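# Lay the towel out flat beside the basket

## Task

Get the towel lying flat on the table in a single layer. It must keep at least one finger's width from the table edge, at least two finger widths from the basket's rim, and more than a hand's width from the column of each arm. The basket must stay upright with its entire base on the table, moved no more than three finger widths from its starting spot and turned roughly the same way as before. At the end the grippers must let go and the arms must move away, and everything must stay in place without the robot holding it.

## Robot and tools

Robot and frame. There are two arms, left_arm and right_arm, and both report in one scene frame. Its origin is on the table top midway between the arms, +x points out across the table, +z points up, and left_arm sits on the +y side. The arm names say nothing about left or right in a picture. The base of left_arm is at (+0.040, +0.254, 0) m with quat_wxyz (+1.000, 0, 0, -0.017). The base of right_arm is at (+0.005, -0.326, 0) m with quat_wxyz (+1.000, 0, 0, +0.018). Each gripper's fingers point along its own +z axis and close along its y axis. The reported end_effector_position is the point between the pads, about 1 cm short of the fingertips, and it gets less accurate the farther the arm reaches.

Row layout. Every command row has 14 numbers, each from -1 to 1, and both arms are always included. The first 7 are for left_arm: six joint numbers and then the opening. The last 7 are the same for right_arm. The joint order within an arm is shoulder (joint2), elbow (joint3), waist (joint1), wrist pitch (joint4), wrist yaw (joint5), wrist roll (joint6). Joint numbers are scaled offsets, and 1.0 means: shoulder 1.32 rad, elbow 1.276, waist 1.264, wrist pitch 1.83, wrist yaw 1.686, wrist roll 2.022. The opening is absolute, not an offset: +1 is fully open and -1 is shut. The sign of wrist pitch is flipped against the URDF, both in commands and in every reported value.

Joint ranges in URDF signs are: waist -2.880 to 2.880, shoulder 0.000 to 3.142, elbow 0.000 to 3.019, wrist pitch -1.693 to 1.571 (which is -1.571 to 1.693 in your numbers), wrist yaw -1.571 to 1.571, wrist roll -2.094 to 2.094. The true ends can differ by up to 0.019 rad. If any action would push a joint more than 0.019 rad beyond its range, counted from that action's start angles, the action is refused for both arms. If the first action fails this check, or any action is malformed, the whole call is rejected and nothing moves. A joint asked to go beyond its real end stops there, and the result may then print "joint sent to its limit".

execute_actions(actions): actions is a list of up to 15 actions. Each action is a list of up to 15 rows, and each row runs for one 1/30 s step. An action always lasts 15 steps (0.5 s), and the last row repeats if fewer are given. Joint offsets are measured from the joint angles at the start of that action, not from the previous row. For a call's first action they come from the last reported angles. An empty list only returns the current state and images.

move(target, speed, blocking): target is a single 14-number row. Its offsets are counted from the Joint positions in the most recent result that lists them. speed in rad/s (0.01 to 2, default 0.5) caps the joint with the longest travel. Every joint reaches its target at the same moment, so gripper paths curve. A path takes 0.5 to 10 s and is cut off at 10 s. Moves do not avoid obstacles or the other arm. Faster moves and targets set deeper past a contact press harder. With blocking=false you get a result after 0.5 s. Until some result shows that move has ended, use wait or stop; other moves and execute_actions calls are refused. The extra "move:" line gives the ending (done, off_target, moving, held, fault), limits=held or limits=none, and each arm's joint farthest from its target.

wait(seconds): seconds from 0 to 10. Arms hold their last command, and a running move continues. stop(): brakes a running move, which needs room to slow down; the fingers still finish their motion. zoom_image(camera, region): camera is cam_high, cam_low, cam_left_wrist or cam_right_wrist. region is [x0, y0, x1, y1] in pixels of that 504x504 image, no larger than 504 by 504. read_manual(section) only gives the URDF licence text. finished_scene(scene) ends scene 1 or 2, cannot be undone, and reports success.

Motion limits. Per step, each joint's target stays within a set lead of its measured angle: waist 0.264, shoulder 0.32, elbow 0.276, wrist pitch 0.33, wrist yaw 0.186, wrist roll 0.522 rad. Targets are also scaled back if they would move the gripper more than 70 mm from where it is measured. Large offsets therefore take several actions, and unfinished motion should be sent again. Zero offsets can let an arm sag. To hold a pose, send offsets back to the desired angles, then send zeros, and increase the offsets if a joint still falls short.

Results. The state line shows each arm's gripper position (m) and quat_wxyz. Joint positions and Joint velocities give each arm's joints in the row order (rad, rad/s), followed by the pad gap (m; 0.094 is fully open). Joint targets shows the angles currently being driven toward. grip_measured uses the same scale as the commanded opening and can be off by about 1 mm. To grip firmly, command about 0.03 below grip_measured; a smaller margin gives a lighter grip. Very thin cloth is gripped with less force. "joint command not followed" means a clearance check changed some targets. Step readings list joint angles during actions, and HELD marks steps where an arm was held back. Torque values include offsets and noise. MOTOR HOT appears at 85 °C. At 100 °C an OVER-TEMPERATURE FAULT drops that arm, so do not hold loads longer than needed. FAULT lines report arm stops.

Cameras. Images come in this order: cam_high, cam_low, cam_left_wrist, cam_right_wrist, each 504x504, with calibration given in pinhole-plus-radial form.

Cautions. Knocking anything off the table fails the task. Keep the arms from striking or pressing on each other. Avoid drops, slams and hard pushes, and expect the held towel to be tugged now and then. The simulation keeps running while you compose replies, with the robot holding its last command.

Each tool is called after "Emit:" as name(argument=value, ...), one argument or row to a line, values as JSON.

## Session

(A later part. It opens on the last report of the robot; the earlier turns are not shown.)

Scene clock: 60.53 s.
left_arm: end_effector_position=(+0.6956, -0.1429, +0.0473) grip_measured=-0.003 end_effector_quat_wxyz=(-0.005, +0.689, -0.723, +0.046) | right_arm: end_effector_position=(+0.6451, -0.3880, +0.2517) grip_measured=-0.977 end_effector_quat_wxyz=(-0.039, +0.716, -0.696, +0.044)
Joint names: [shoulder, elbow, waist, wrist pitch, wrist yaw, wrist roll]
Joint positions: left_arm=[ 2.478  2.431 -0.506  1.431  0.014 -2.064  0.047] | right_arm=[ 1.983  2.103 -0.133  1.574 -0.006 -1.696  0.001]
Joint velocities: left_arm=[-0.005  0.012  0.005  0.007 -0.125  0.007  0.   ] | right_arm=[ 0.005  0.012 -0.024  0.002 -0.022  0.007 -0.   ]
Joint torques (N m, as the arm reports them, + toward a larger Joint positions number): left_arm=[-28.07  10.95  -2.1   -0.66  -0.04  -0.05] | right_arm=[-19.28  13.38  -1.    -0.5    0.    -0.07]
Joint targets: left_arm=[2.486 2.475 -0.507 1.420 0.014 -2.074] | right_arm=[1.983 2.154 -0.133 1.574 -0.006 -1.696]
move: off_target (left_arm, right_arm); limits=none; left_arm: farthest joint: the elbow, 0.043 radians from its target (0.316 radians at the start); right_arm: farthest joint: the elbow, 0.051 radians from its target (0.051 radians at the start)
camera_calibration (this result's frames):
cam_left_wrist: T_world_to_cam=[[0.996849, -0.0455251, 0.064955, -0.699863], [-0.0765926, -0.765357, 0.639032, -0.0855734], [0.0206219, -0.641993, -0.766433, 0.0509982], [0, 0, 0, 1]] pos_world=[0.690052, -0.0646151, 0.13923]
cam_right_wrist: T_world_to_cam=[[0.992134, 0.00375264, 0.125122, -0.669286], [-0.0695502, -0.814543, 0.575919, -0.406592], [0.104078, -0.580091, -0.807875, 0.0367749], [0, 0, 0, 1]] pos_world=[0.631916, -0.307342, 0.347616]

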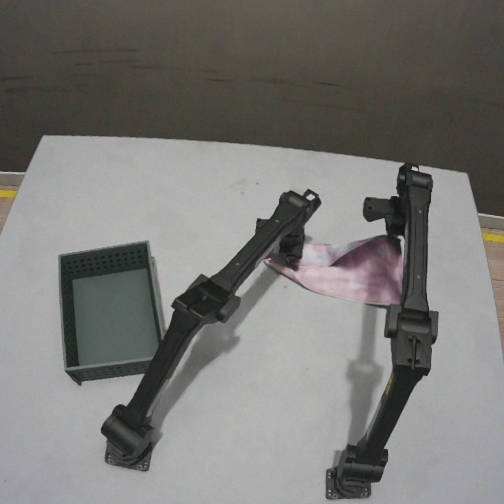

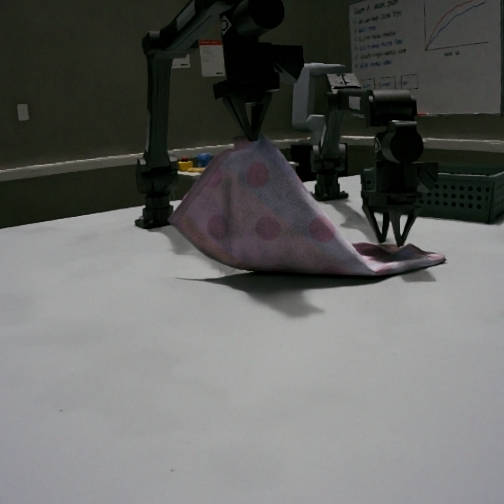

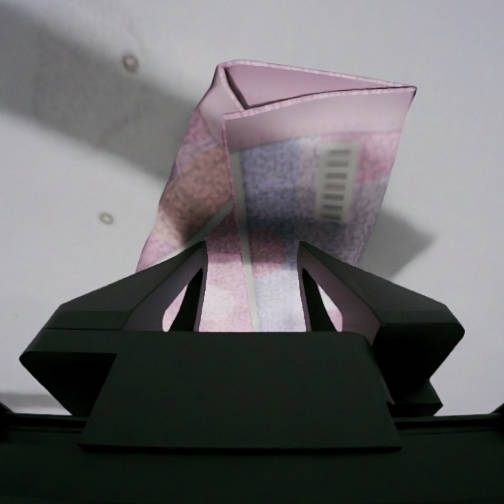

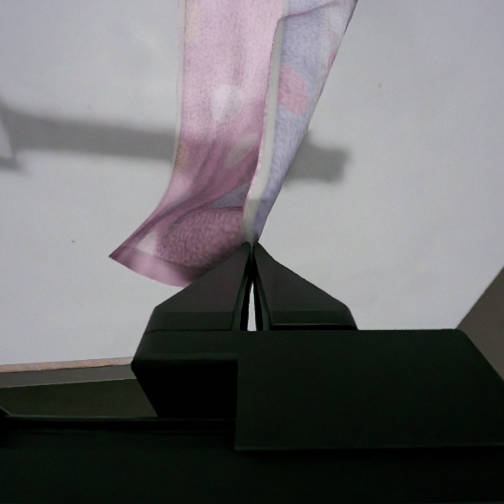

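Emit:
execute_actions(
  actions=[
    [[0.035,0.03,0,-0.015,0,0,-0.15,0,0.04,0,0,0,0,-1]],
    [[0.03,0.02,0,0,0,0,-0.15,0,0.04,0,0,0,0,-1]],
    [[0.03,0.02,0,0,0,0,-0.15,0,0.04,0,0,0,0,-1]],
    [[0.025,0.02,0,0,0,0,-0.5,0,0.04,0,0,0,0,-1]],
    [[0.025,0.02,0,0,0,0,-0.8,0,0.04,0,0,0,0,-1]],
    [[0.02,0.02,0,0,0,0,-1,0,0.04,0,0,0,0,-1]],
    [[-0.05,0.02,0,0,0,0,-1,0,0.04,0,0,0,0,-1]],
  ],
)

Scene clock: 65.07 s.
left_arm: end_effector_position=(+0.6996, -0.1453, +0.0555) grip_measured=-0.971 end_effector_quat_wxyz=(-0.009, +0.689, -0.722, +0.059) | right_arm: end_effector_position=(+0.6451, -0.3880, +0.2517) grip_measured=-0.977 end_effector_quat_wxyz=(-0.039, +0.716, -0.696, +0.044)
Joint names: [shoulder, elbow, waist, wrist pitch, wrist yaw, wrist roll]
Joint positions: left_arm=[ 2.468  2.431 -0.506  1.415  0.014 -2.065  0.001] | right_arm=[ 1.983  2.103 -0.133  1.574 -0.006 -1.696  0.001]
Joint velocities: left_arm=[ 0.005 -0.007 -0.005  0.017  0.022 -0.081 -0.   ] | right_arm=[ 0.005  0.002 -0.015  0.007  0.022  0.037 -0.001]
Joint torques (N m, as the arm reports them, + toward a larger Joint positions number): left_arm=[-30.41   9.69  -1.79  -0.34  -0.02   0.01] | right_arm=[-19.74  13.26  -0.94  -0.55  -0.02  -0.07]
Joint targets: left_arm=[2.451 2.457 -0.506 1.415 0.014 -2.065] | right_arm=[1.983 2.154 -0.133 1.574 -0.006 -1.696]
Step readings (joint positions; steps 1 to 15: 1st action; 16 to 30: 2nd action; 31 to 45: 3rd action; 46 to 60: 4th action; 61 to 75: 5th action; 76 to 90: 6th action; 91 to 105: 7th action):
0: left_arm=[2.478 2.431 -0.506 1.431 0.014 -2.065] | right_arm=[1.983 2.103 -0.133 1.574 -0.006 -1.696]
1: left_arm=[2.479 2.431 -0.506 1.429 0.014 -2.065] | right_arm=[1.983 2.103 -0.133 1.574 -0.006 -1.696]
2: left_arm=[2.480 2.431 -0.506 1.424 0.014 -2.065] | right_arm=[1.983 2.103 -0.133 1.574 -0.006 -1.696]
4: left_arm=[2.484 2.431 -0.506 1.417 0.014 -2.065] | right_arm=[1.983 2.103 -0.133 1.574 -0.006 -1.696]
8: left_arm=[2.493 2.431 -0.506 1.415 0.014 -2.065] | right_arm=[1.983 2.103 -0.133 1.574 -0.006 -1.696]
15: left_arm=[2.500 2.431 -0.506 1.415 0.014 -2.065] | right_arm=[1.983 2.103 -0.133 1.574 -0.006 -1.696]
16: left_arm=[2.500 2.431 -0.506 1.415 0.014 -2.065] | right_arm=[1.983 2.103 -0.133 1.574 -0.006 -1.696]
17: left_arm=[2.500 2.431 -0.506 1.415 0.014 -2.065] | right_arm=[1.983 2.103 -0.133 1.574 -0.006 -1.696]
19: left_arm=[2.502 2.431 -0.506 1.415 0.014 -2.065] | right_arm=[1.983 2.103 -0.133 1.574 -0.006 -1.696]
23: left_arm=[2.507 2.431 -0.506 1.415 0.014 -2.065] | right_arm=[1.983 2.103 -0.133 1.574 -0.006 -1.696]
30: left_arm=[2.511 2.431 -0.506 1.415 0.014 -2.065] | right_arm=[1.983 2.103 -0.133 1.574 -0.006 -1.696]
31: left_arm=[2.512 2.431 -0.506 1.415 0.014 -2.065] | right_arm=[1.983 2.103 -0.133 1.574 -0.006 -1.696]
32: left_arm=[2.512 2.431 -0.506 1.415 0.014 -2.065] | right_arm=[1.983 2.103 -0.133 1.574 -0.006 -1.696]
34: left_arm=[2.514 2.431 -0.506 1.415 0.014 -2.065] | right_arm=[1.983 2.103 -0.133 1.574 -0.006 -1.696]
38: left_arm=[2.517 2.431 -0.506 1.415 0.014 -2.065] | right_arm=[1.983 2.103 -0.133 1.574 -0.006 -1.696]
45: left_arm=[2.517 2.431 -0.506 1.415 0.014 -2.065] | right_arm=[1.983 2.103 -0.133 1.574 -0.006 -1.696]
46: left_arm=[2.517 2.431 -0.506 1.415 0.014 -2.065] | right_arm=[1.983 2.103 -0.133 1.574 -0.006 -1.696]
47: left_arm=[2.517 2.431 -0.506 1.415 0.014 -2.065] | right_arm=[1.983 2.103 -0.133 1.574 -0.006 -1.696]
49: left_arm=[2.517 2.431 -0.506 1.415 0.014 -2.065] | right_arm=[1.983 2.103 -0.133 1.574 -0.006 -1.696]
53: left_arm=[2.517 2.431 -0.506 1.415 0.014 -2.065] | right_arm=[1.983 2.103 -0.133 1.574 -0.006 -1.696]
60: left_arm=[2.517 2.431 -0.506 1.415 0.014 -2.065] | right_arm=[1.983 2.103 -0.133 1.574 -0.006 -1.696]
61: left_arm=[2.517 2.431 -0.506 1.415 0.014 -2.065] | right_arm=[1.983 2.103 -0.133 1.574 -0.006 -1.696]
62: left_arm=[2.517 2.431 -0.506 1.415 0.014 -2.065] | right_arm=[1.983 2.103 -0.133 1.574 -0.006 -1.696]
64: left_arm=[2.517 2.431 -0.506 1.415 0.014 -2.065] | right_arm=[1.983 2.103 -0.133 1.574 -0.006 -1.696]
68: left_arm=[2.517 2.431 -0.506 1.415 0.014 -2.065] | right_arm=[1.983 2.103 -0.133 1.574 -0.006 -1.696]
75: left_arm=[2.517 2.431 -0.506 1.415 0.014 -2.065] | right_arm=[1.983 2.103 -0.133 1.574 -0.006 -1.696]
76: left_arm=[2.517 2.431 -0.506 1.415 0.014 -2.065] | right_arm=[1.983 2.103 -0.133 1.574 -0.006 -1.696]
77: left_arm=[2.517 2.431 -0.506 1.415 0.014 -2.065] | right_arm=[1.983 2.103 -0.133 1.574 -0.006 -1.696]
79: left_arm=[2.517 2.431 -0.506 1.415 0.014 -2.065] | right_arm=[1.983 2.103 -0.133 1.574 -0.006 -1.696]
83: left_arm=[2.517 2.431 -0.506 1.415 0.014 -2.065] | right_arm=[1.983 2.103 -0.133 1.574 -0.006 -1.696]
90: left_arm=[2.517 2.431 -0.506 1.415 0.014 -2.065] | right_arm=[1.983 2.103 -0.133 1.574 -0.006 -1.696]
91: left_arm=[2.514 2.431 -0.506 1.415 0.014 -2.065] | right_arm=[1.983 2.103 -0.133 1.574 -0.006 -1.696]
92: left_arm=[2.512 2.431 -0.506 1.415 0.014 -2.065] | right_arm=[1.983 2.103 -0.133 1.574 -0.006 -1.696]
94: left_arm=[2.503 2.431 -0.506 1.415 0.014 -2.065] | right_arm=[1.983 2.103 -0.133 1.574 -0.006 -1.696]
98: left_arm=[2.482 2.431 -0.506 1.415 0.014 -2.065] | right_arm=[1.983 2.103 -0.133 1.574 -0.006 -1.696]
105: Joint positions above
camera_calibration (this result's frames):
cam_left_wrist: T_world_to_cam=[[0.995161, -0.043729, 0.0879948, -0.704381], [-0.0905033, -0.756669, 0.647503, -0.0817787], [0.0382683, -0.652334, -0.756965, 0.0411879], [0, 0, 0, 1]] pos_world=[0.691995, -0.0658131, 0.146112]
cam_right_wrist: T_world_to_cam=[[0.992134, 0.00375264, 0.125122, -0.669286], [-0.0695502, -0.814543, 0.575919, -0.406592], [0.104078, -0.580091, -0.807875, 0.0367749], [0, 0, 0, 1]] pos_world=[0.631916, -0.307342, 0.347616]

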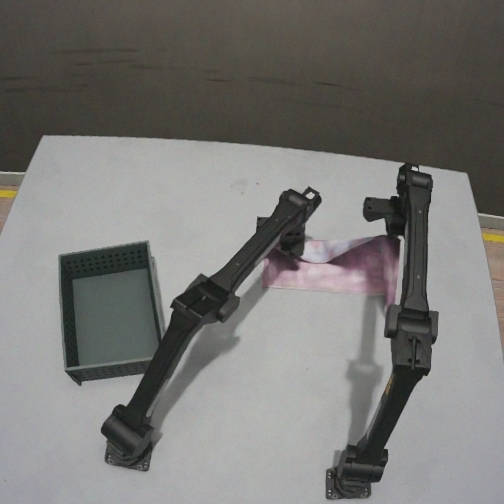

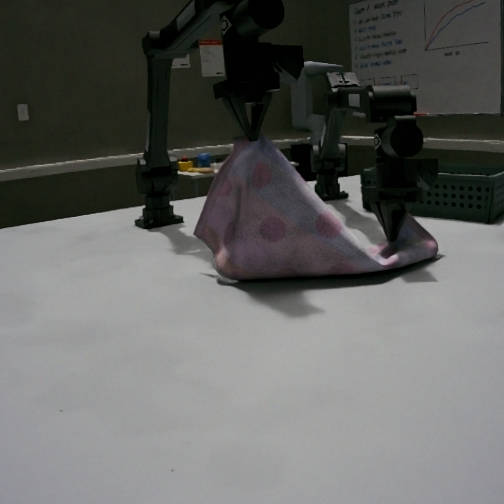

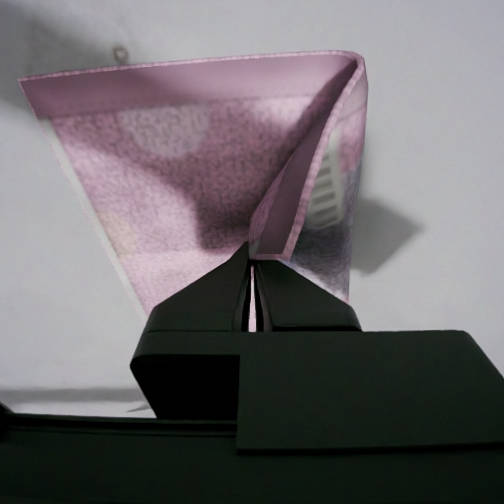

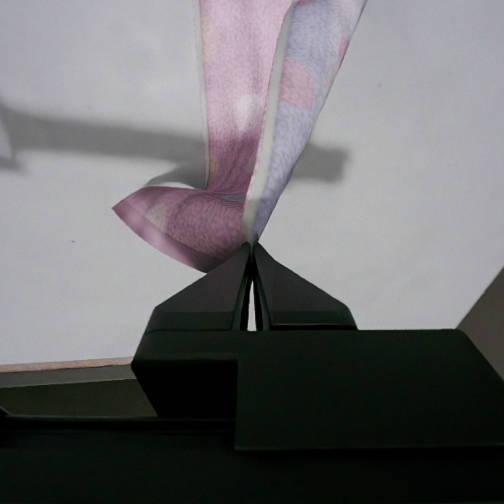

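Gripped. Lifting the left side level with the right.

Emit:
move(
  target=[-0.35,-0.212,0.15,0.095,0,0.08,-1,0,0.04,0,0,0,0,-1],
  speed=0.3,
)

Scene clock: 68.03 s.
left_arm: end_effector_position=(+0.6533, +0.0180, +0.2545) grip_measured=-0.971 end_effector_quat_wxyz=(-0.021, +0.698, -0.713, +0.065) | right_arm: end_effector_position=(+0.6451, -0.3880, +0.2517) grip_measured=-0.977 end_effector_quat_wxyz=(-0.039, +0.716, -0.696, +0.044)
Joint names: [shoulder, elbow, waist, wrist pitch, wrist yaw, wrist roll]
Joint positions: left_arm=[ 2.014  2.158 -0.327  1.578  0.017 -1.913  0.001] | right_arm=[ 1.983  2.103 -0.133  1.574 -0.006 -1.696  0.001]
Joint velocities: left_arm=[-0.005  0.002 -0.005  0.007  0.007  0.022 -0.001] | right_arm=[-0.005 -0.007 -0.024  0.002 -0.125 -0.022  0.   ]
Joint torques (N m, as the arm reports them, + toward a larger Joint positions number): left_arm=[-23.93   7.93  -1.39  -0.07  -0.14   0.13] | right_arm=[-19.52  13.24  -0.73  -0.5   -0.02  -0.04]
Joint targets: left_arm=[2.006 2.161 -0.316 1.589 0.014 -1.903] | right_arm=[1.983 2.154 -0.133 1.574 -0.006 -1.696]
move: off_target (right_arm); limits=none; left_arm: farthest joint: the waist, 0.011 radians from its target (0.189 radians at the start); right_arm: farthest joint: the elbow, 0.051 radians from its target (0.051 radians at the start)
camera_calibration (this result's frames):
cam_left_wrist: T_world_to_cam=[[0.993514, -0.0169299, 0.11244, -0.674263], [-0.0854828, -0.763272, 0.640397, -0.0925682], [0.0749805, -0.645855, -0.759769, 0.276816], [0, 0, 0, 1]] pos_world=[0.641221, 0.0967132, 0.345411]
cam_right_wrist: T_world_to_cam=[[0.992134, 0.00375264, 0.125122, -0.669286], [-0.0695502, -0.814543, 0.575919, -0.406592], [0.104078, -0.580091, -0.807875, 0.0367749], [0, 0, 0, 1]] pos_world=[0.631916, -0.307342, 0.347616]

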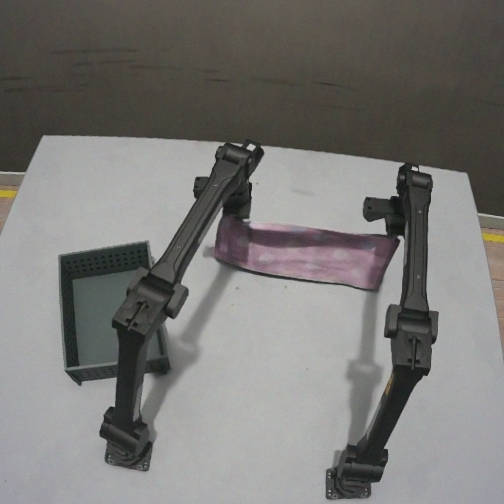

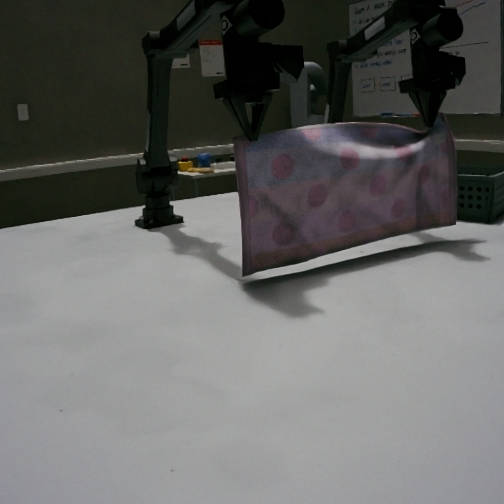

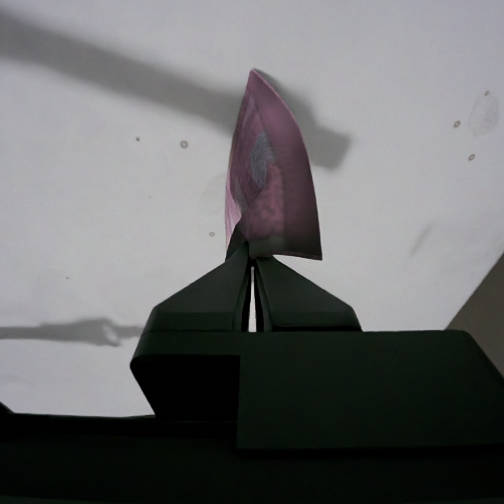

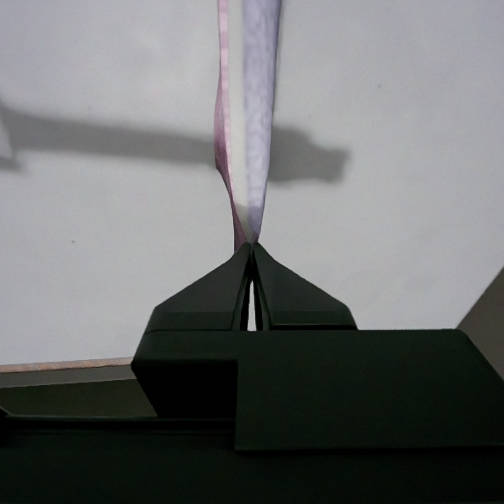

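Emit:
move(
  target=[-0.35,-0.71,-0.075,-0.24,0,-0.04,-1,-0.347,-0.698,0,-0.243,0,0,-1],
  speed=1.1,
)

Scene clock: 70.73 s.
left_arm: end_effector_position=(+0.4668, +0.0418, +0.1429) grip_measured=-0.971 end_effector_quat_wxyz=(-0.007, +0.693, -0.719, +0.051) | right_arm: end_effector_position=(+0.4674, -0.3703, +0.1441) grip_measured=-0.977 end_effector_quat_wxyz=(-0.034, +0.716, -0.696, +0.036)
Joint names: [shoulder, elbow, waist, wrist pitch, wrist yaw, wrist roll]
Joint positions: left_arm=[ 1.571  1.247 -0.417  1.147  0.021 -1.986  0.001] | right_arm=[ 1.541  1.216 -0.133  1.145 -0.008 -1.696  0.001]
Joint velocities: left_arm=[-0.005 -0.017 -0.005  0.007 -0.066 -0.007 -0.001] | right_arm=[ 0.005 -0.002 -0.005  0.002 -0.081  0.066 -0.001]
Joint torques (N m, as the arm reports them, + toward a larger Joint positions number): left_arm=[-16.85   7.75  -1.55  -0.59  -0.22  -0.07] | right_arm=[-13.66   8.34  -0.61  -1.09   0.08  -0.05]
Joint targets: left_arm=[1.552 1.252 -0.422 1.139 0.017 -1.995] | right_arm=[1.524 1.212 -0.133 1.129 -0.006 -1.696]
move: done; limits=none; left_arm: farthest joint: the shoulder, 0.019 radians from its target (0.462 radians at the start); right_arm: farthest joint: the shoulder, 0.016 radians from its target (0.458 radians at the start)
camera_calibration (this result's frames):
cam_left_wrist: T_world_to_cam=[[0.996706, -0.0356949, 0.0728223, -0.471096], [-0.0742094, -0.763615, 0.641394, -0.024339], [0.0327137, -0.644685, -0.763748, 0.241633], [0, 0, 0, 1]] pos_world=[0.459833, 0.120376, 0.234464]
cam_right_wrist: T_world_to_cam=[[0.994102, 0.00353884, 0.108388, -0.478101], [-0.0596541, -0.816821, 0.573799, -0.347678], [0.090564, -0.576881, -0.811792, -0.0132726], [0, 0, 0, 1]] pos_world=[0.455743, -0.289955, 0.240543]

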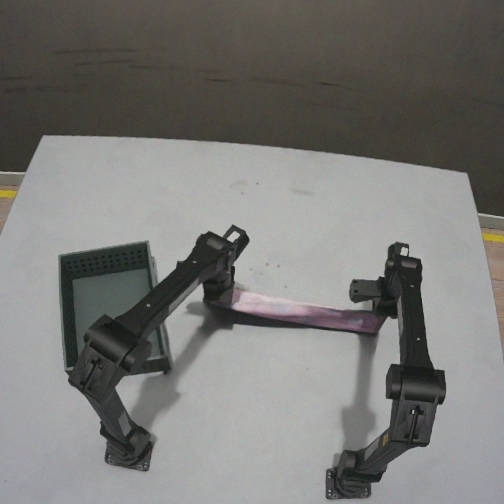

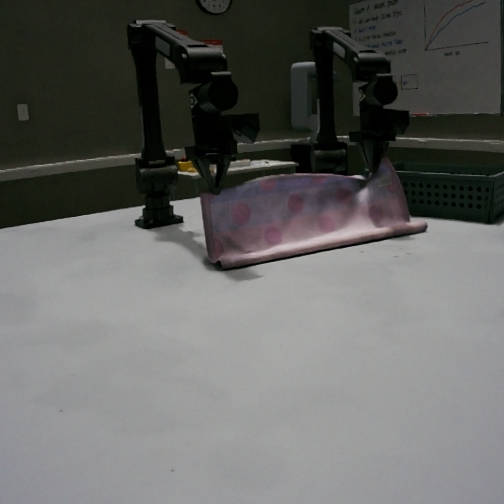

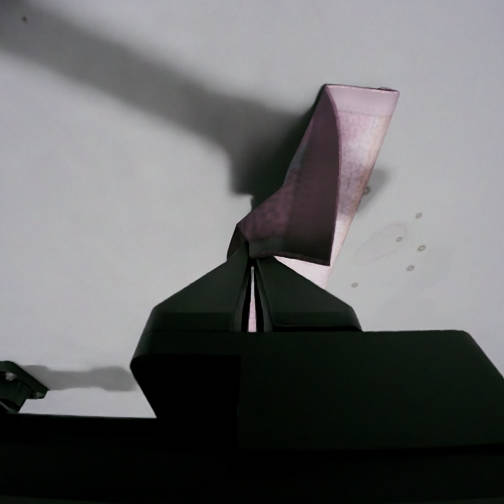

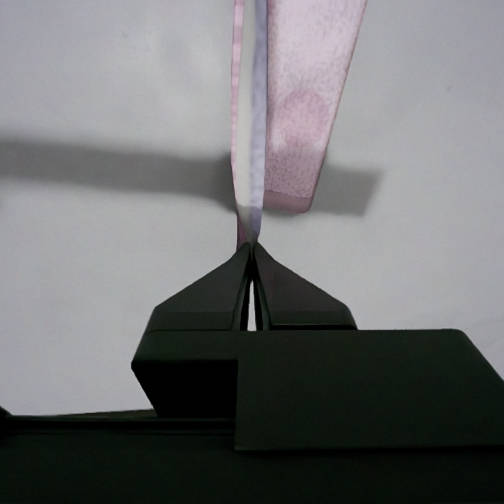

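Emit:
move(
  target=[-0.255,0.038,-0.138,0.24,0,-0.045,-1,-0.232,0.075,0,0.243,0,0,-1],
  speed=0.5,
)

Emit:
move(
  target=[0.44,0.33,0.175,-0.1,0,0,-1,0.465,0.37,0,-0.095,0,0,-1],
  speed=0.8,
)

Scene clock: 73.47 s.
left_arm: end_effector_position=(+0.3207, +0.0479, +0.2732) grip_measured=-0.971 end_effector_quat_wxyz=(-0.010, -0.662, +0.749, -0.012) | right_arm: end_effector_position=(+0.3486, -0.3584, +0.2726) grip_measured=-0.977 end_effector_quat_wxyz=(-0.007, +0.717, -0.697, +0.002)
Joint names: [shoulder, elbow, waist, wrist pitch, wrist yaw, wrist roll]
Joint positions: left_arm=[ 1.236  1.258 -0.584  1.574  0.025 -2.068  0.001] | right_arm=[ 1.234  1.255 -0.133  1.58  -0.01  -1.696  0.001]
Joint velocities: left_arm=[-0.005  0.002 -0.005 -0.017 -0.007 -0.007  0.001] | right_arm=[-0.015 -0.012 -0.015 -0.007 -0.037  0.007  0.   ]
Joint torques (N m, as the arm reports them, + toward a larger Joint positions number): left_arm=[-9.71 10.49 -1.85  0.21 -0.14 -0.07] | right_arm=[-8.11 13.66 -1.04  0.17  0.03 -0.1 ]
Joint targets: left_arm=[1.235 1.296 -0.592 1.586 0.021 -2.077] | right_arm=[1.235 1.311 -0.133 1.590 -0.008 -1.696]
move: off_target (left_arm, right_arm); limits=none; left_arm: farthest joint: the elbow, 0.037 radians from its target (0.048 radians at the start); right_arm: farthest joint: the elbow, 0.057 radians from its target (0.096 radians at the start)
camera_calibration (this result's frames):
cam_left_wrist: T_world_to_cam=[[0.99249, -0.122216, -0.00514202, -0.307867], [-0.0927098, -0.778968, 0.620173, -0.101546], [-0.0798007, -0.615039, -0.784448, 0.390155], [0, 0, 0, 1]] pos_world=[0.327275, 0.123233, 0.367449]
cam_right_wrist: T_world_to_cam=[[0.999765, 0.00297082, 0.0214569, -0.352479], [-0.00975863, -0.822568, 0.568583, -0.436797], [0.0193389, -0.568659, -0.822346, 0.13925], [0, 0, 0, 1]] pos_world=[0.345441, -0.279062, 0.370431]

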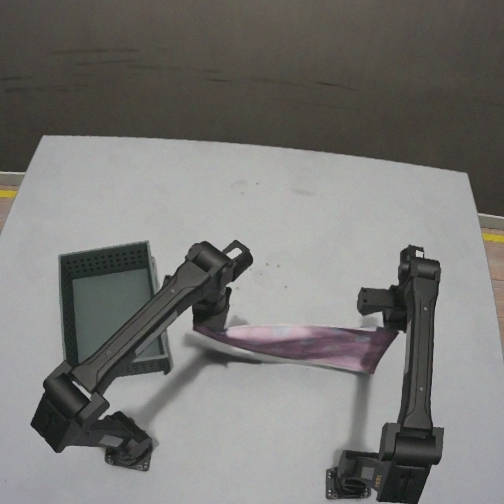

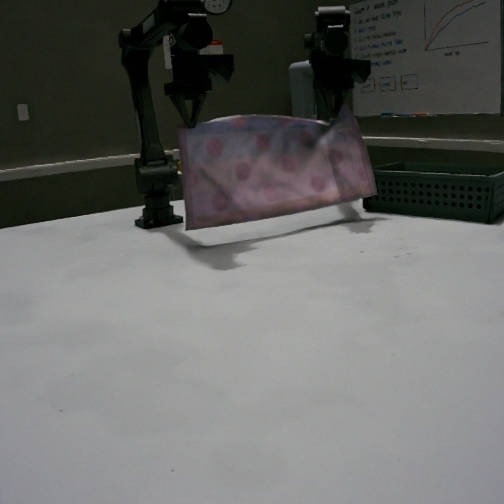

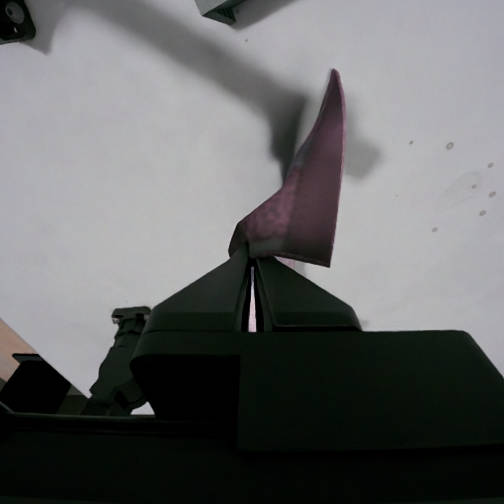

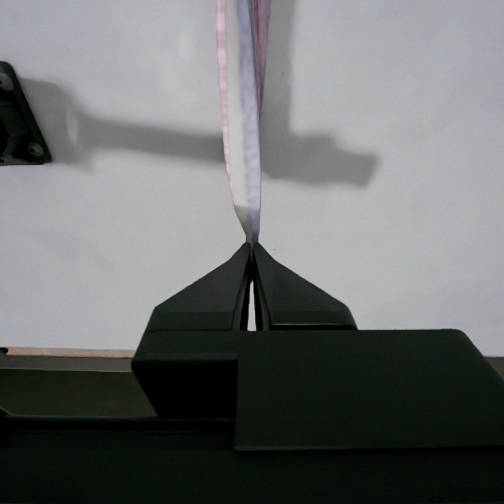

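Scene clock: 74.83 s.
left_arm: end_effector_position=(+0.5479, +0.0294, +0.1667) grip_measured=-0.971 end_effector_quat_wxyz=(+0.014, +0.738, -0.674, +0.002) | right_arm: end_effector_position=(+0.5632, -0.3792, +0.1584) grip_measured=-0.977 end_effector_quat_wxyz=(+0.005, +0.717, -0.697, -0.015)
Joint names: [shoulder, elbow, waist, wrist pitch, wrist yaw, wrist roll]
Joint positions: left_arm=[ 1.819  1.638 -0.372  1.395  0.028 -2.068  0.001] | right_arm=[ 1.855  1.668 -0.133  1.414 -0.011 -1.696  0.001]
Joint velocities: left_arm=[-0.005  0.002  0.005  0.012 -0.037 -0.051 -0.   ] | right_arm=[ 0.015 -0.007  0.024  0.007 -0.051 -0.037  0.   ]
Joint torques (N m, as the arm reports them, + toward a larger Joint positions number): left_arm=[-19.67  10.53  -1.1   -0.25  -0.12   0.  ] | right_arm=[-17.73  13.5   -0.56  -0.55   0.01  -0.12]
Joint targets: left_arm=[1.817 1.679 -0.363 1.391 0.025 -2.068] | right_arm=[1.848 1.727 -0.133 1.406 -0.010 -1.696]
move: off_target (left_arm, right_arm); limits=none; left_arm: farthest joint: the elbow, 0.041 radians from its target (0.421 radians at the start); right_arm: farthest joint: the elbow, 0.059 radians from its target (0.472 radians at the start)
camera_calibration (this result's frames):
cam_left_wrist: T_world_to_cam=[[0.995543, 0.0902894, -0.0272319, -0.540415], [0.0879519, -0.784704, 0.6136, -0.126589], [0.0340326, -0.61326, -0.789148, 0.251765], [0, 0, 0, 1]] pos_world=[0.540571, 0.103857, 0.261638]
cam_right_wrist: T_world_to_cam=[[0.999792, 0.0029571, -0.0201765, -0.55792], [0.0138276, -0.825525, 0.564196, -0.400568], [-0.0149879, -0.564357, -0.825395, 0.0508236], [0, 0, 0, 1]] pos_world=[0.564104, -0.300347, 0.256691]

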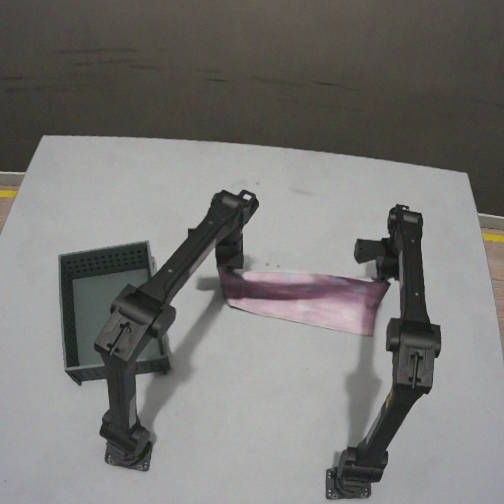

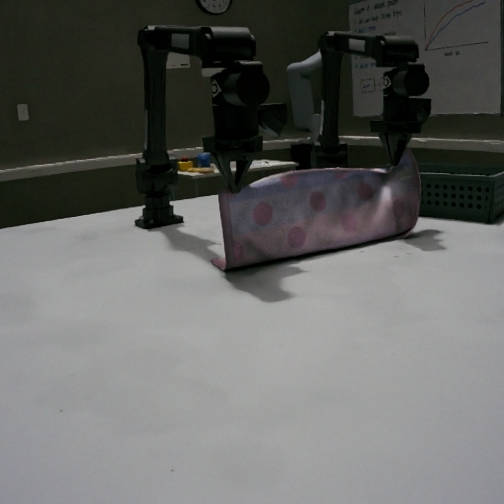

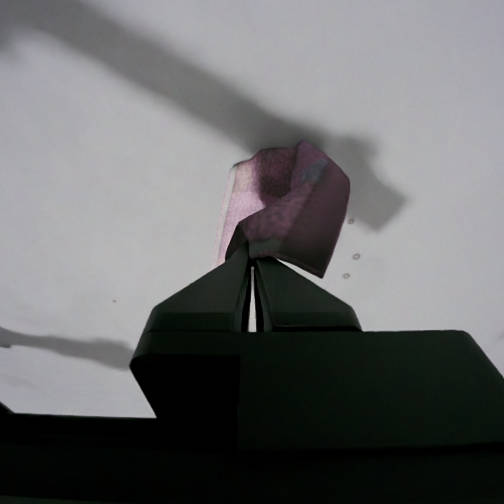

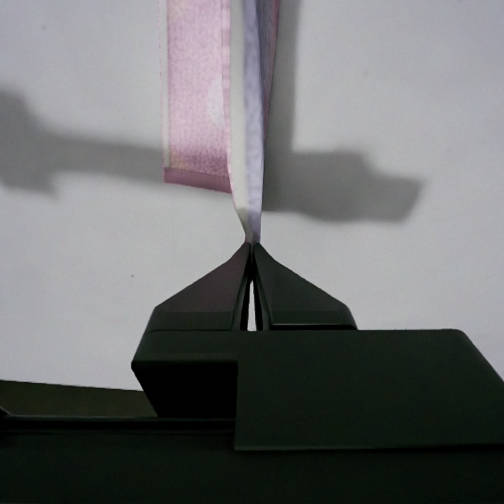

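Emit:
move(
  target=[0.5,0.655,0.092,-0.03,0,0.09,-1,0.468,0.615,0,0.02,0,0,-1],
  speed=0.45,
)

Emit:
move(
  target=[0,0.035,0,0,0,0,0,0,0.045,0,0,0,0,0],
)

Emit:
move(
  target=[-0.4,0,0.2,0,0,0,0,-0.4,0,-0.2,0,0,0,0],
  speed=0.7,
)

Scene clock: 78.80 s.
left_arm: end_effector_position=(+0.7873, +0.0075, +0.0629) grip_measured=-0.971 end_effector_quat_wxyz=(-0.029, +0.708, -0.700, +0.091) | right_arm: end_effector_position=(+0.7564, -0.3980, +0.0479) grip_measured=-0.977 end_effector_quat_wxyz=(-0.025, +0.717, -0.697, +0.022)
Joint names: [shoulder, elbow, waist, wrist pitch, wrist yaw, wrist roll]
Joint positions: left_arm=[ 2.46   2.428 -0.276  1.35   0.031 -1.896  0.001] | right_arm=[ 2.455  2.39  -0.133  1.439 -0.011 -1.696  0.001]
Joint velocities: left_arm=[ 0.005  0.002 -0.005  0.007  0.007  0.037  0.   ] | right_arm=[-0.005  0.002  0.005  0.022  0.022 -0.051  0.001]
Joint torques (N m, as the arm reports them, + toward a larger Joint positions number): left_arm=[-27.39  11.29  -0.63  -0.8   -0.12   0.13] | right_arm=[-23.71  14.21  -0.68   0.12  -0.02  -0.07]
Joint targets: left_arm=[2.479 2.474 -0.255 1.341 0.028 -1.886] | right_arm=[2.473 2.453 -0.133 1.451 -0.011 -1.696]
move: off_target (left_arm, right_arm); limits=none; left_arm: farthest joint: the elbow, 0.045 radians from its target (0.835 radians at the start); right_arm: farthest joint: the elbow, 0.063 radians from its target (0.784 radians at the start)
camera_calibration (this result's frames):
cam_left_wrist: T_world_to_cam=[[0.987019, 0.0181498, 0.159577, -0.784122], [-0.0925277, -0.747871, 0.657364, 0.0378648], [0.131274, -0.663596, -0.736483, 0.0687629], [0, 0, 0, 1]] pos_world=[0.768419, 0.0881804, 0.15088]
cam_right_wrist: T_world_to_cam=[[0.997117, 0.00321482, 0.0758145, -0.755706], [-0.0407185, -0.820412, 0.570321, -0.313435], [0.0640326, -0.571764, -0.817916, -0.111168], [0, 0, 0, 1]] pos_world=[0.747882, -0.318278, 0.145126]

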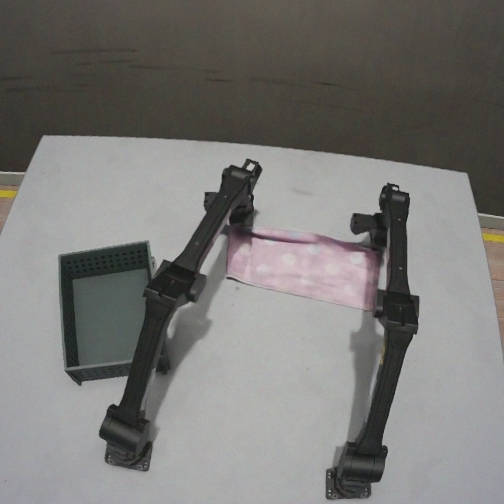

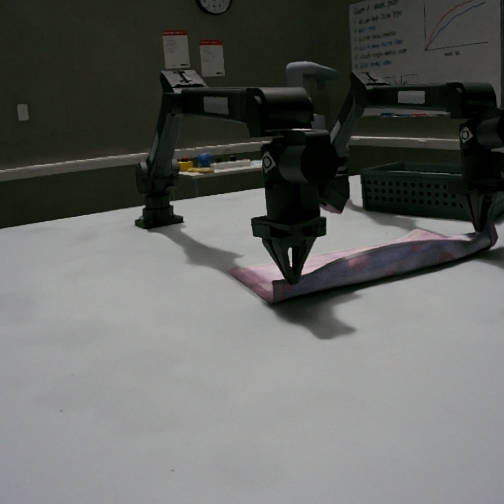

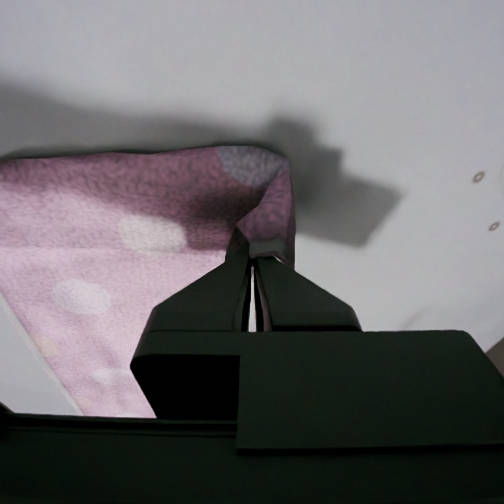

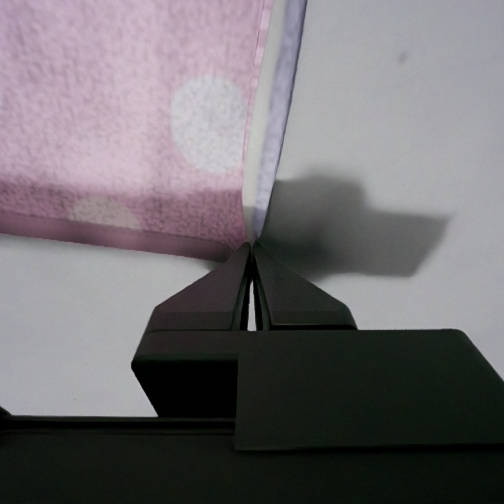

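Scene clock: 79.50 s.
left_arm: end_effector_position=(+0.7873, +0.0074, +0.0629) grip_measured=-0.003 end_effector_quat_wxyz=(-0.029, +0.708, -0.700, +0.092) | right_arm: end_effector_position=(+0.7564, -0.3979, +0.0479) grip_measured=-0.001 end_effector_quat_wxyz=(-0.025, +0.717, -0.697, +0.022)
Joint names: [shoulder, elbow, waist, wrist pitch, wrist yaw, wrist roll]
Joint positions: left_arm=[ 2.46   2.428 -0.276  1.35   0.031 -1.896  0.047] | right_arm=[ 2.455  2.39  -0.133  1.439 -0.012 -1.696  0.047]
Joint velocities: left_arm=[-0.005  0.002 -0.005  0.002 -0.081  0.022  0.   ] | right_arm=[ 0.005 -0.002 -0.005  0.007  0.007 -0.037 -0.   ]
Joint torques (N m, as the arm reports them, + toward a larger Joint positions number): left_arm=[-29.24  11.31  -1.8   -0.48  -0.03   0.05] | right_arm=[-24.73  13.78  -0.81  -0.33  -0.04  -0.07]
Joint targets: left_arm=[2.460 2.473 -0.276 1.350 0.031 -1.896] | right_arm=[2.455 2.448 -0.133 1.439 -0.011 -1.696]
move: off_target (left_arm, right_arm); limits=none; left_arm: farthest joint: the elbow, 0.044 radians from its target (0.044 radians at the start); right_arm: farthest joint: the elbow, 0.057 radians from its target (0.057 radians at the start)
camera_calibration (this result's frames):
cam_left_wrist: T_world_to_cam=[[0.987038, 0.0181357, 0.159457, -0.784108], [-0.0925061, -0.74763, 0.657641, 0.0377788], [0.131142, -0.663868, -0.736262, 0.0688179], [0, 0, 0, 1]] pos_world=[0.768415, 0.0881509, 0.150855]
cam_right_wrist: T_world_to_cam=[[0.997114, 0.00321135, 0.0758526, -0.755713], [-0.0407189, -0.820629, 0.570009, -0.313453], [0.0640774, -0.571452, -0.81813, -0.11103], [0, 0, 0, 1]] pos_world=[0.747883, -0.31825, 0.145157]

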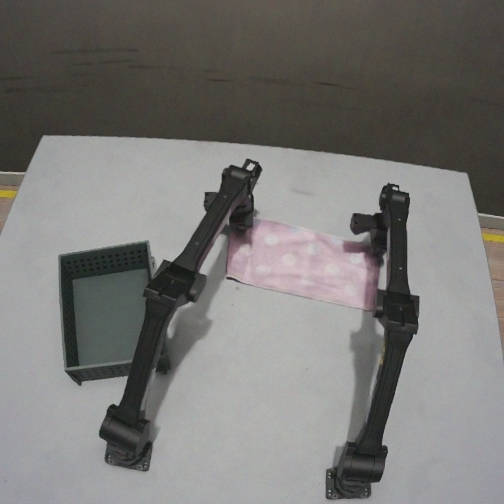

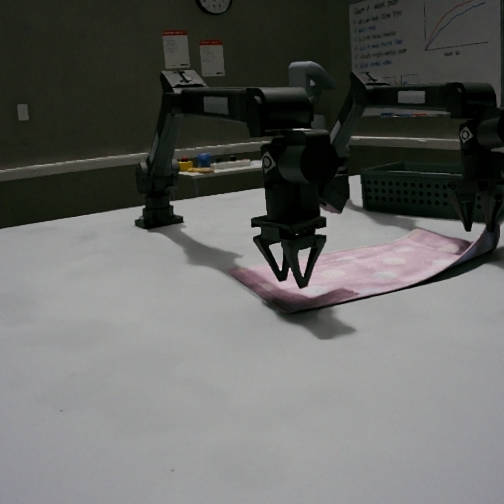

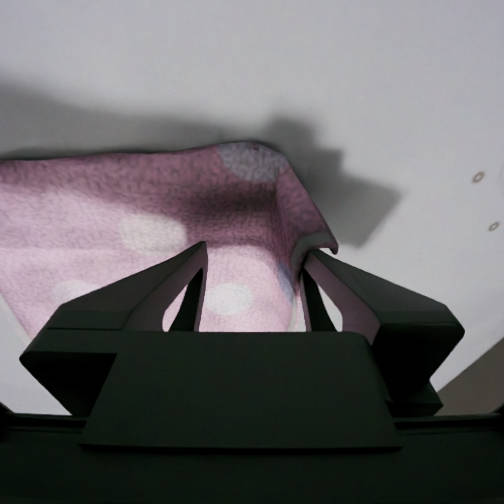

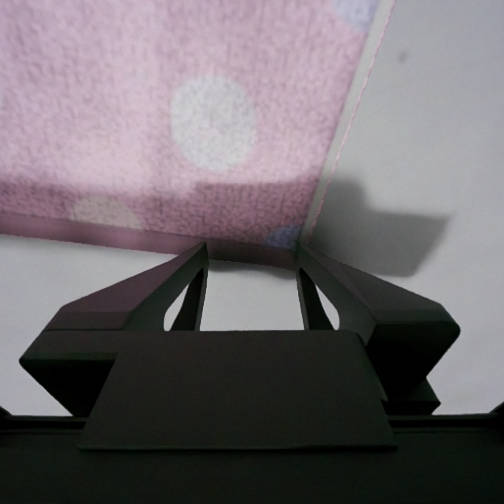

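Scene clock: 81.43 s.
left_arm: end_effector_position=(+0.7488, +0.2105, +0.4643) grip_measured=-0.003 end_effector_quat_wxyz=(-0.187, +0.742, -0.570, +0.301) | right_arm: end_effector_position=(+0.6543, -0.5649, +0.4391) grip_measured=-0.001 end_effector_quat_wxyz=(+0.161, -0.594, +0.746, -0.254)
Joint names: [shoulder, elbow, waist, wrist pitch, wrist yaw, wrist roll]
Joint positions: left_arm=[ 1.912  2.415 -0.018  1.35   0.031 -1.896  0.047] | right_arm=[ 1.911  2.39  -0.39   1.439 -0.012 -1.696  0.047]
Joint velocities: left_arm=[-0.005 -0.017 -0.015 -0.002  0.022  0.037 -0.   ] | right_arm=[ 0.005 -0.017 -0.005  0.007 -0.007 -0.066  0.001]
Joint torques (N m, as the arm reports them, + toward a larger Joint positions number): left_arm=[-19.7    8.77  -2.08  -1.21  -0.01   0.05] | right_arm=[-17.52   8.91  -0.42  -1.38  -0.01  -0.01]
Joint targets: left_arm=[1.932 2.428 -0.023 1.350 0.031 -1.896] | right_arm=[1.927 2.390 -0.385 1.439 -0.012 -1.696]
move: done; limits=none; left_arm: farthest joint: the shoulder, 0.020 radians from its target (0.528 radians at the start); right_arm: farthest joint: the shoulder, 0.016 radians from its target (0.528 radians at the start)
camera_calibration (this result's frames):
cam_left_wrist: T_world_to_cam=[[0.738716, 0.280771, 0.612753, -0.893691], [-0.252367, -0.727759, 0.637713, 0.0468295], [0.624988, -0.625727, -0.46675, 0.00123175], [0, 0, 0, 1]] pos_world=[0.671232, 0.285773, 0.518323]
cam_right_wrist: T_world_to_cam=[[0.794247, -0.187187, 0.578042, -0.87842], [-0.529857, -0.678985, 0.508164, -0.250384], [0.29736, -0.709887, -0.638464, -0.189575], [0, 0, 0, 1]] pos_world=[0.621388, -0.469013, 0.513963]

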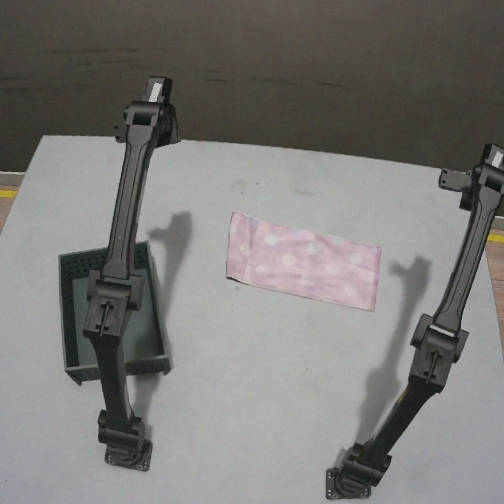

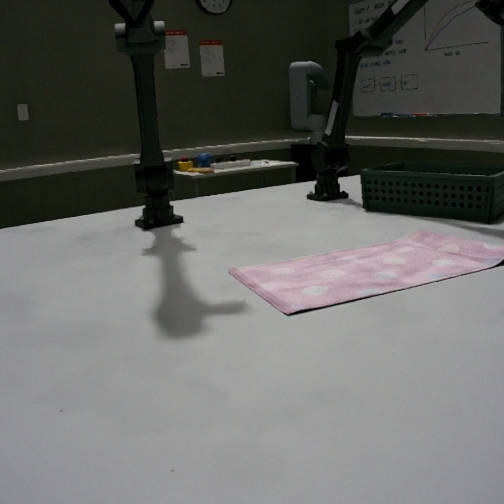

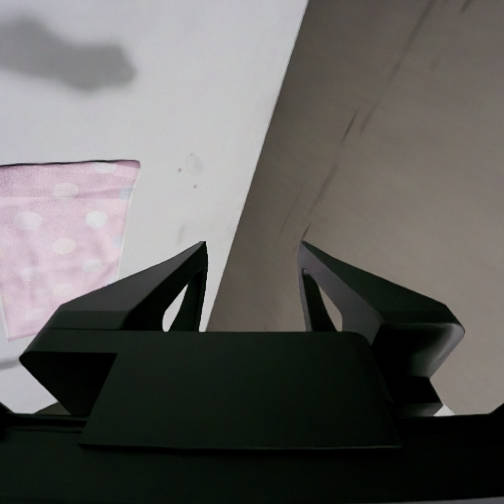

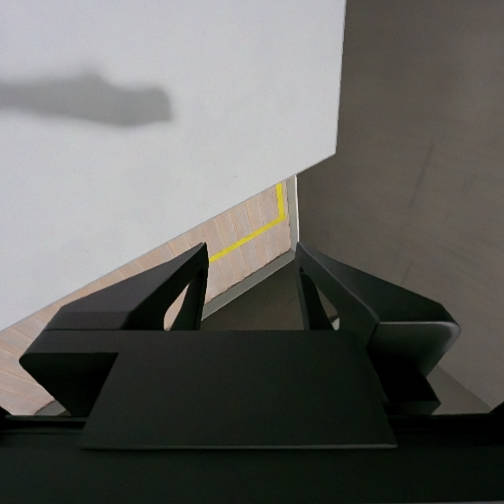

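Emit:
move(
  target=[0.12,-0.565,-0.29,-0.14,0,0.05,0,0,0,0,0,0,0,0],
  speed=0.6,
)

Scene clock: 84.50 s.
left_arm: end_effector_position=(+0.6167, -0.0140, +0.0419) grip_measured=-0.003 end_effector_quat_wxyz=(+0.004, -0.635, +0.771, -0.043) | right_arm: end_effector_position=(+0.6543, -0.5649, +0.4391) grip_measured=-0.001 end_effector_quat_wxyz=(+0.161, -0.594, +0.746, -0.254)
Joint names: [shoulder, elbow, waist, wrist pitch, wrist yaw, wrist roll]
Joint positions: left_arm=[ 2.069  1.682 -0.391  1.104  0.031 -1.804  0.047] | right_arm=[ 1.911  2.39  -0.39   1.439 -0.012 -1.696  0.047]
Joint velocities: left_arm=[-0.005  0.002 -0.005  0.017 -0.081 -0.007  0.001] | right_arm=[-0.005 -0.002 -0.005 -0.002  0.007 -0.051  0.001]
Joint torques (N m, as the arm reports them, + toward a larger Joint positions number): left_arm=[-23.     7.93  -1.62  -0.71  -0.06   0.11] | right_arm=[-18.5    8.94  -0.75  -1.32  -0.02  -0.01]
Joint targets: left_arm=[2.070 1.694 -0.385 1.093 0.031 -1.795] | right_arm=[1.911 2.390 -0.390 1.439 -0.012 -1.696]
move: done; limits=none; left_arm: farthest joint: the elbow, 0.012 radians from its target (0.721 radians at the start); right_arm: farthest joint: the waist, 0.000 radians from its target (0.000 radians at the start)
camera_calibration (this result's frames):
cam_left_wrist: T_world_to_cam=[[0.979809, -0.190338, 0.0611997, -0.606393], [-0.185514, -0.751351, 0.63329, 0.0781472], [-0.0745569, -0.631856, -0.771491, 0.190291], [0, 0, 0, 1]] pos_world=[0.622835, 0.0635325, 0.134429]
cam_right_wrist: T_world_to_cam=[[0.794247, -0.187187, 0.578042, -0.87842], [-0.529857, -0.678985, 0.508164, -0.250384], [0.29736, -0.709887, -0.638464, -0.189575], [0, 0, 0, 1]] pos_world=[0.621388, -0.469013, 0.513963]

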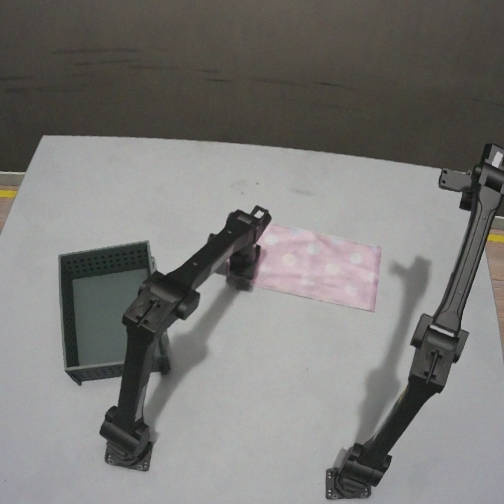

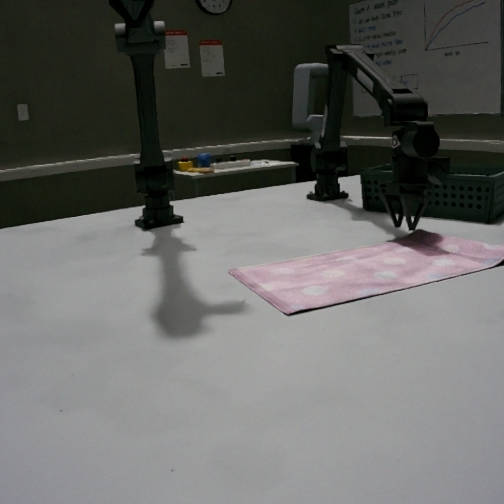

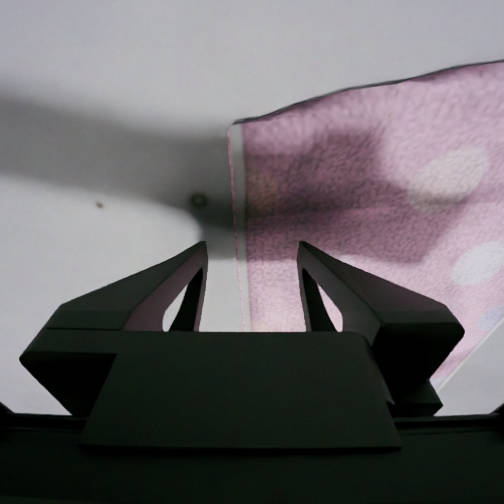

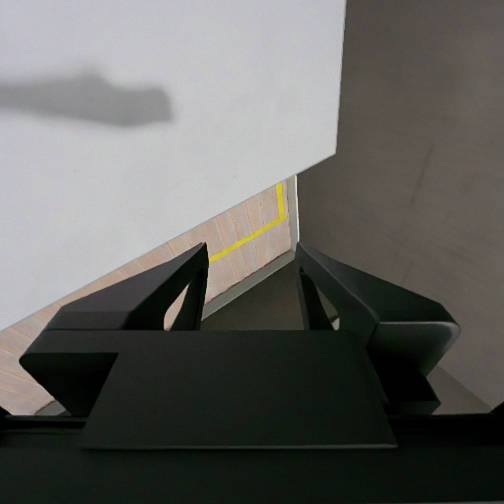

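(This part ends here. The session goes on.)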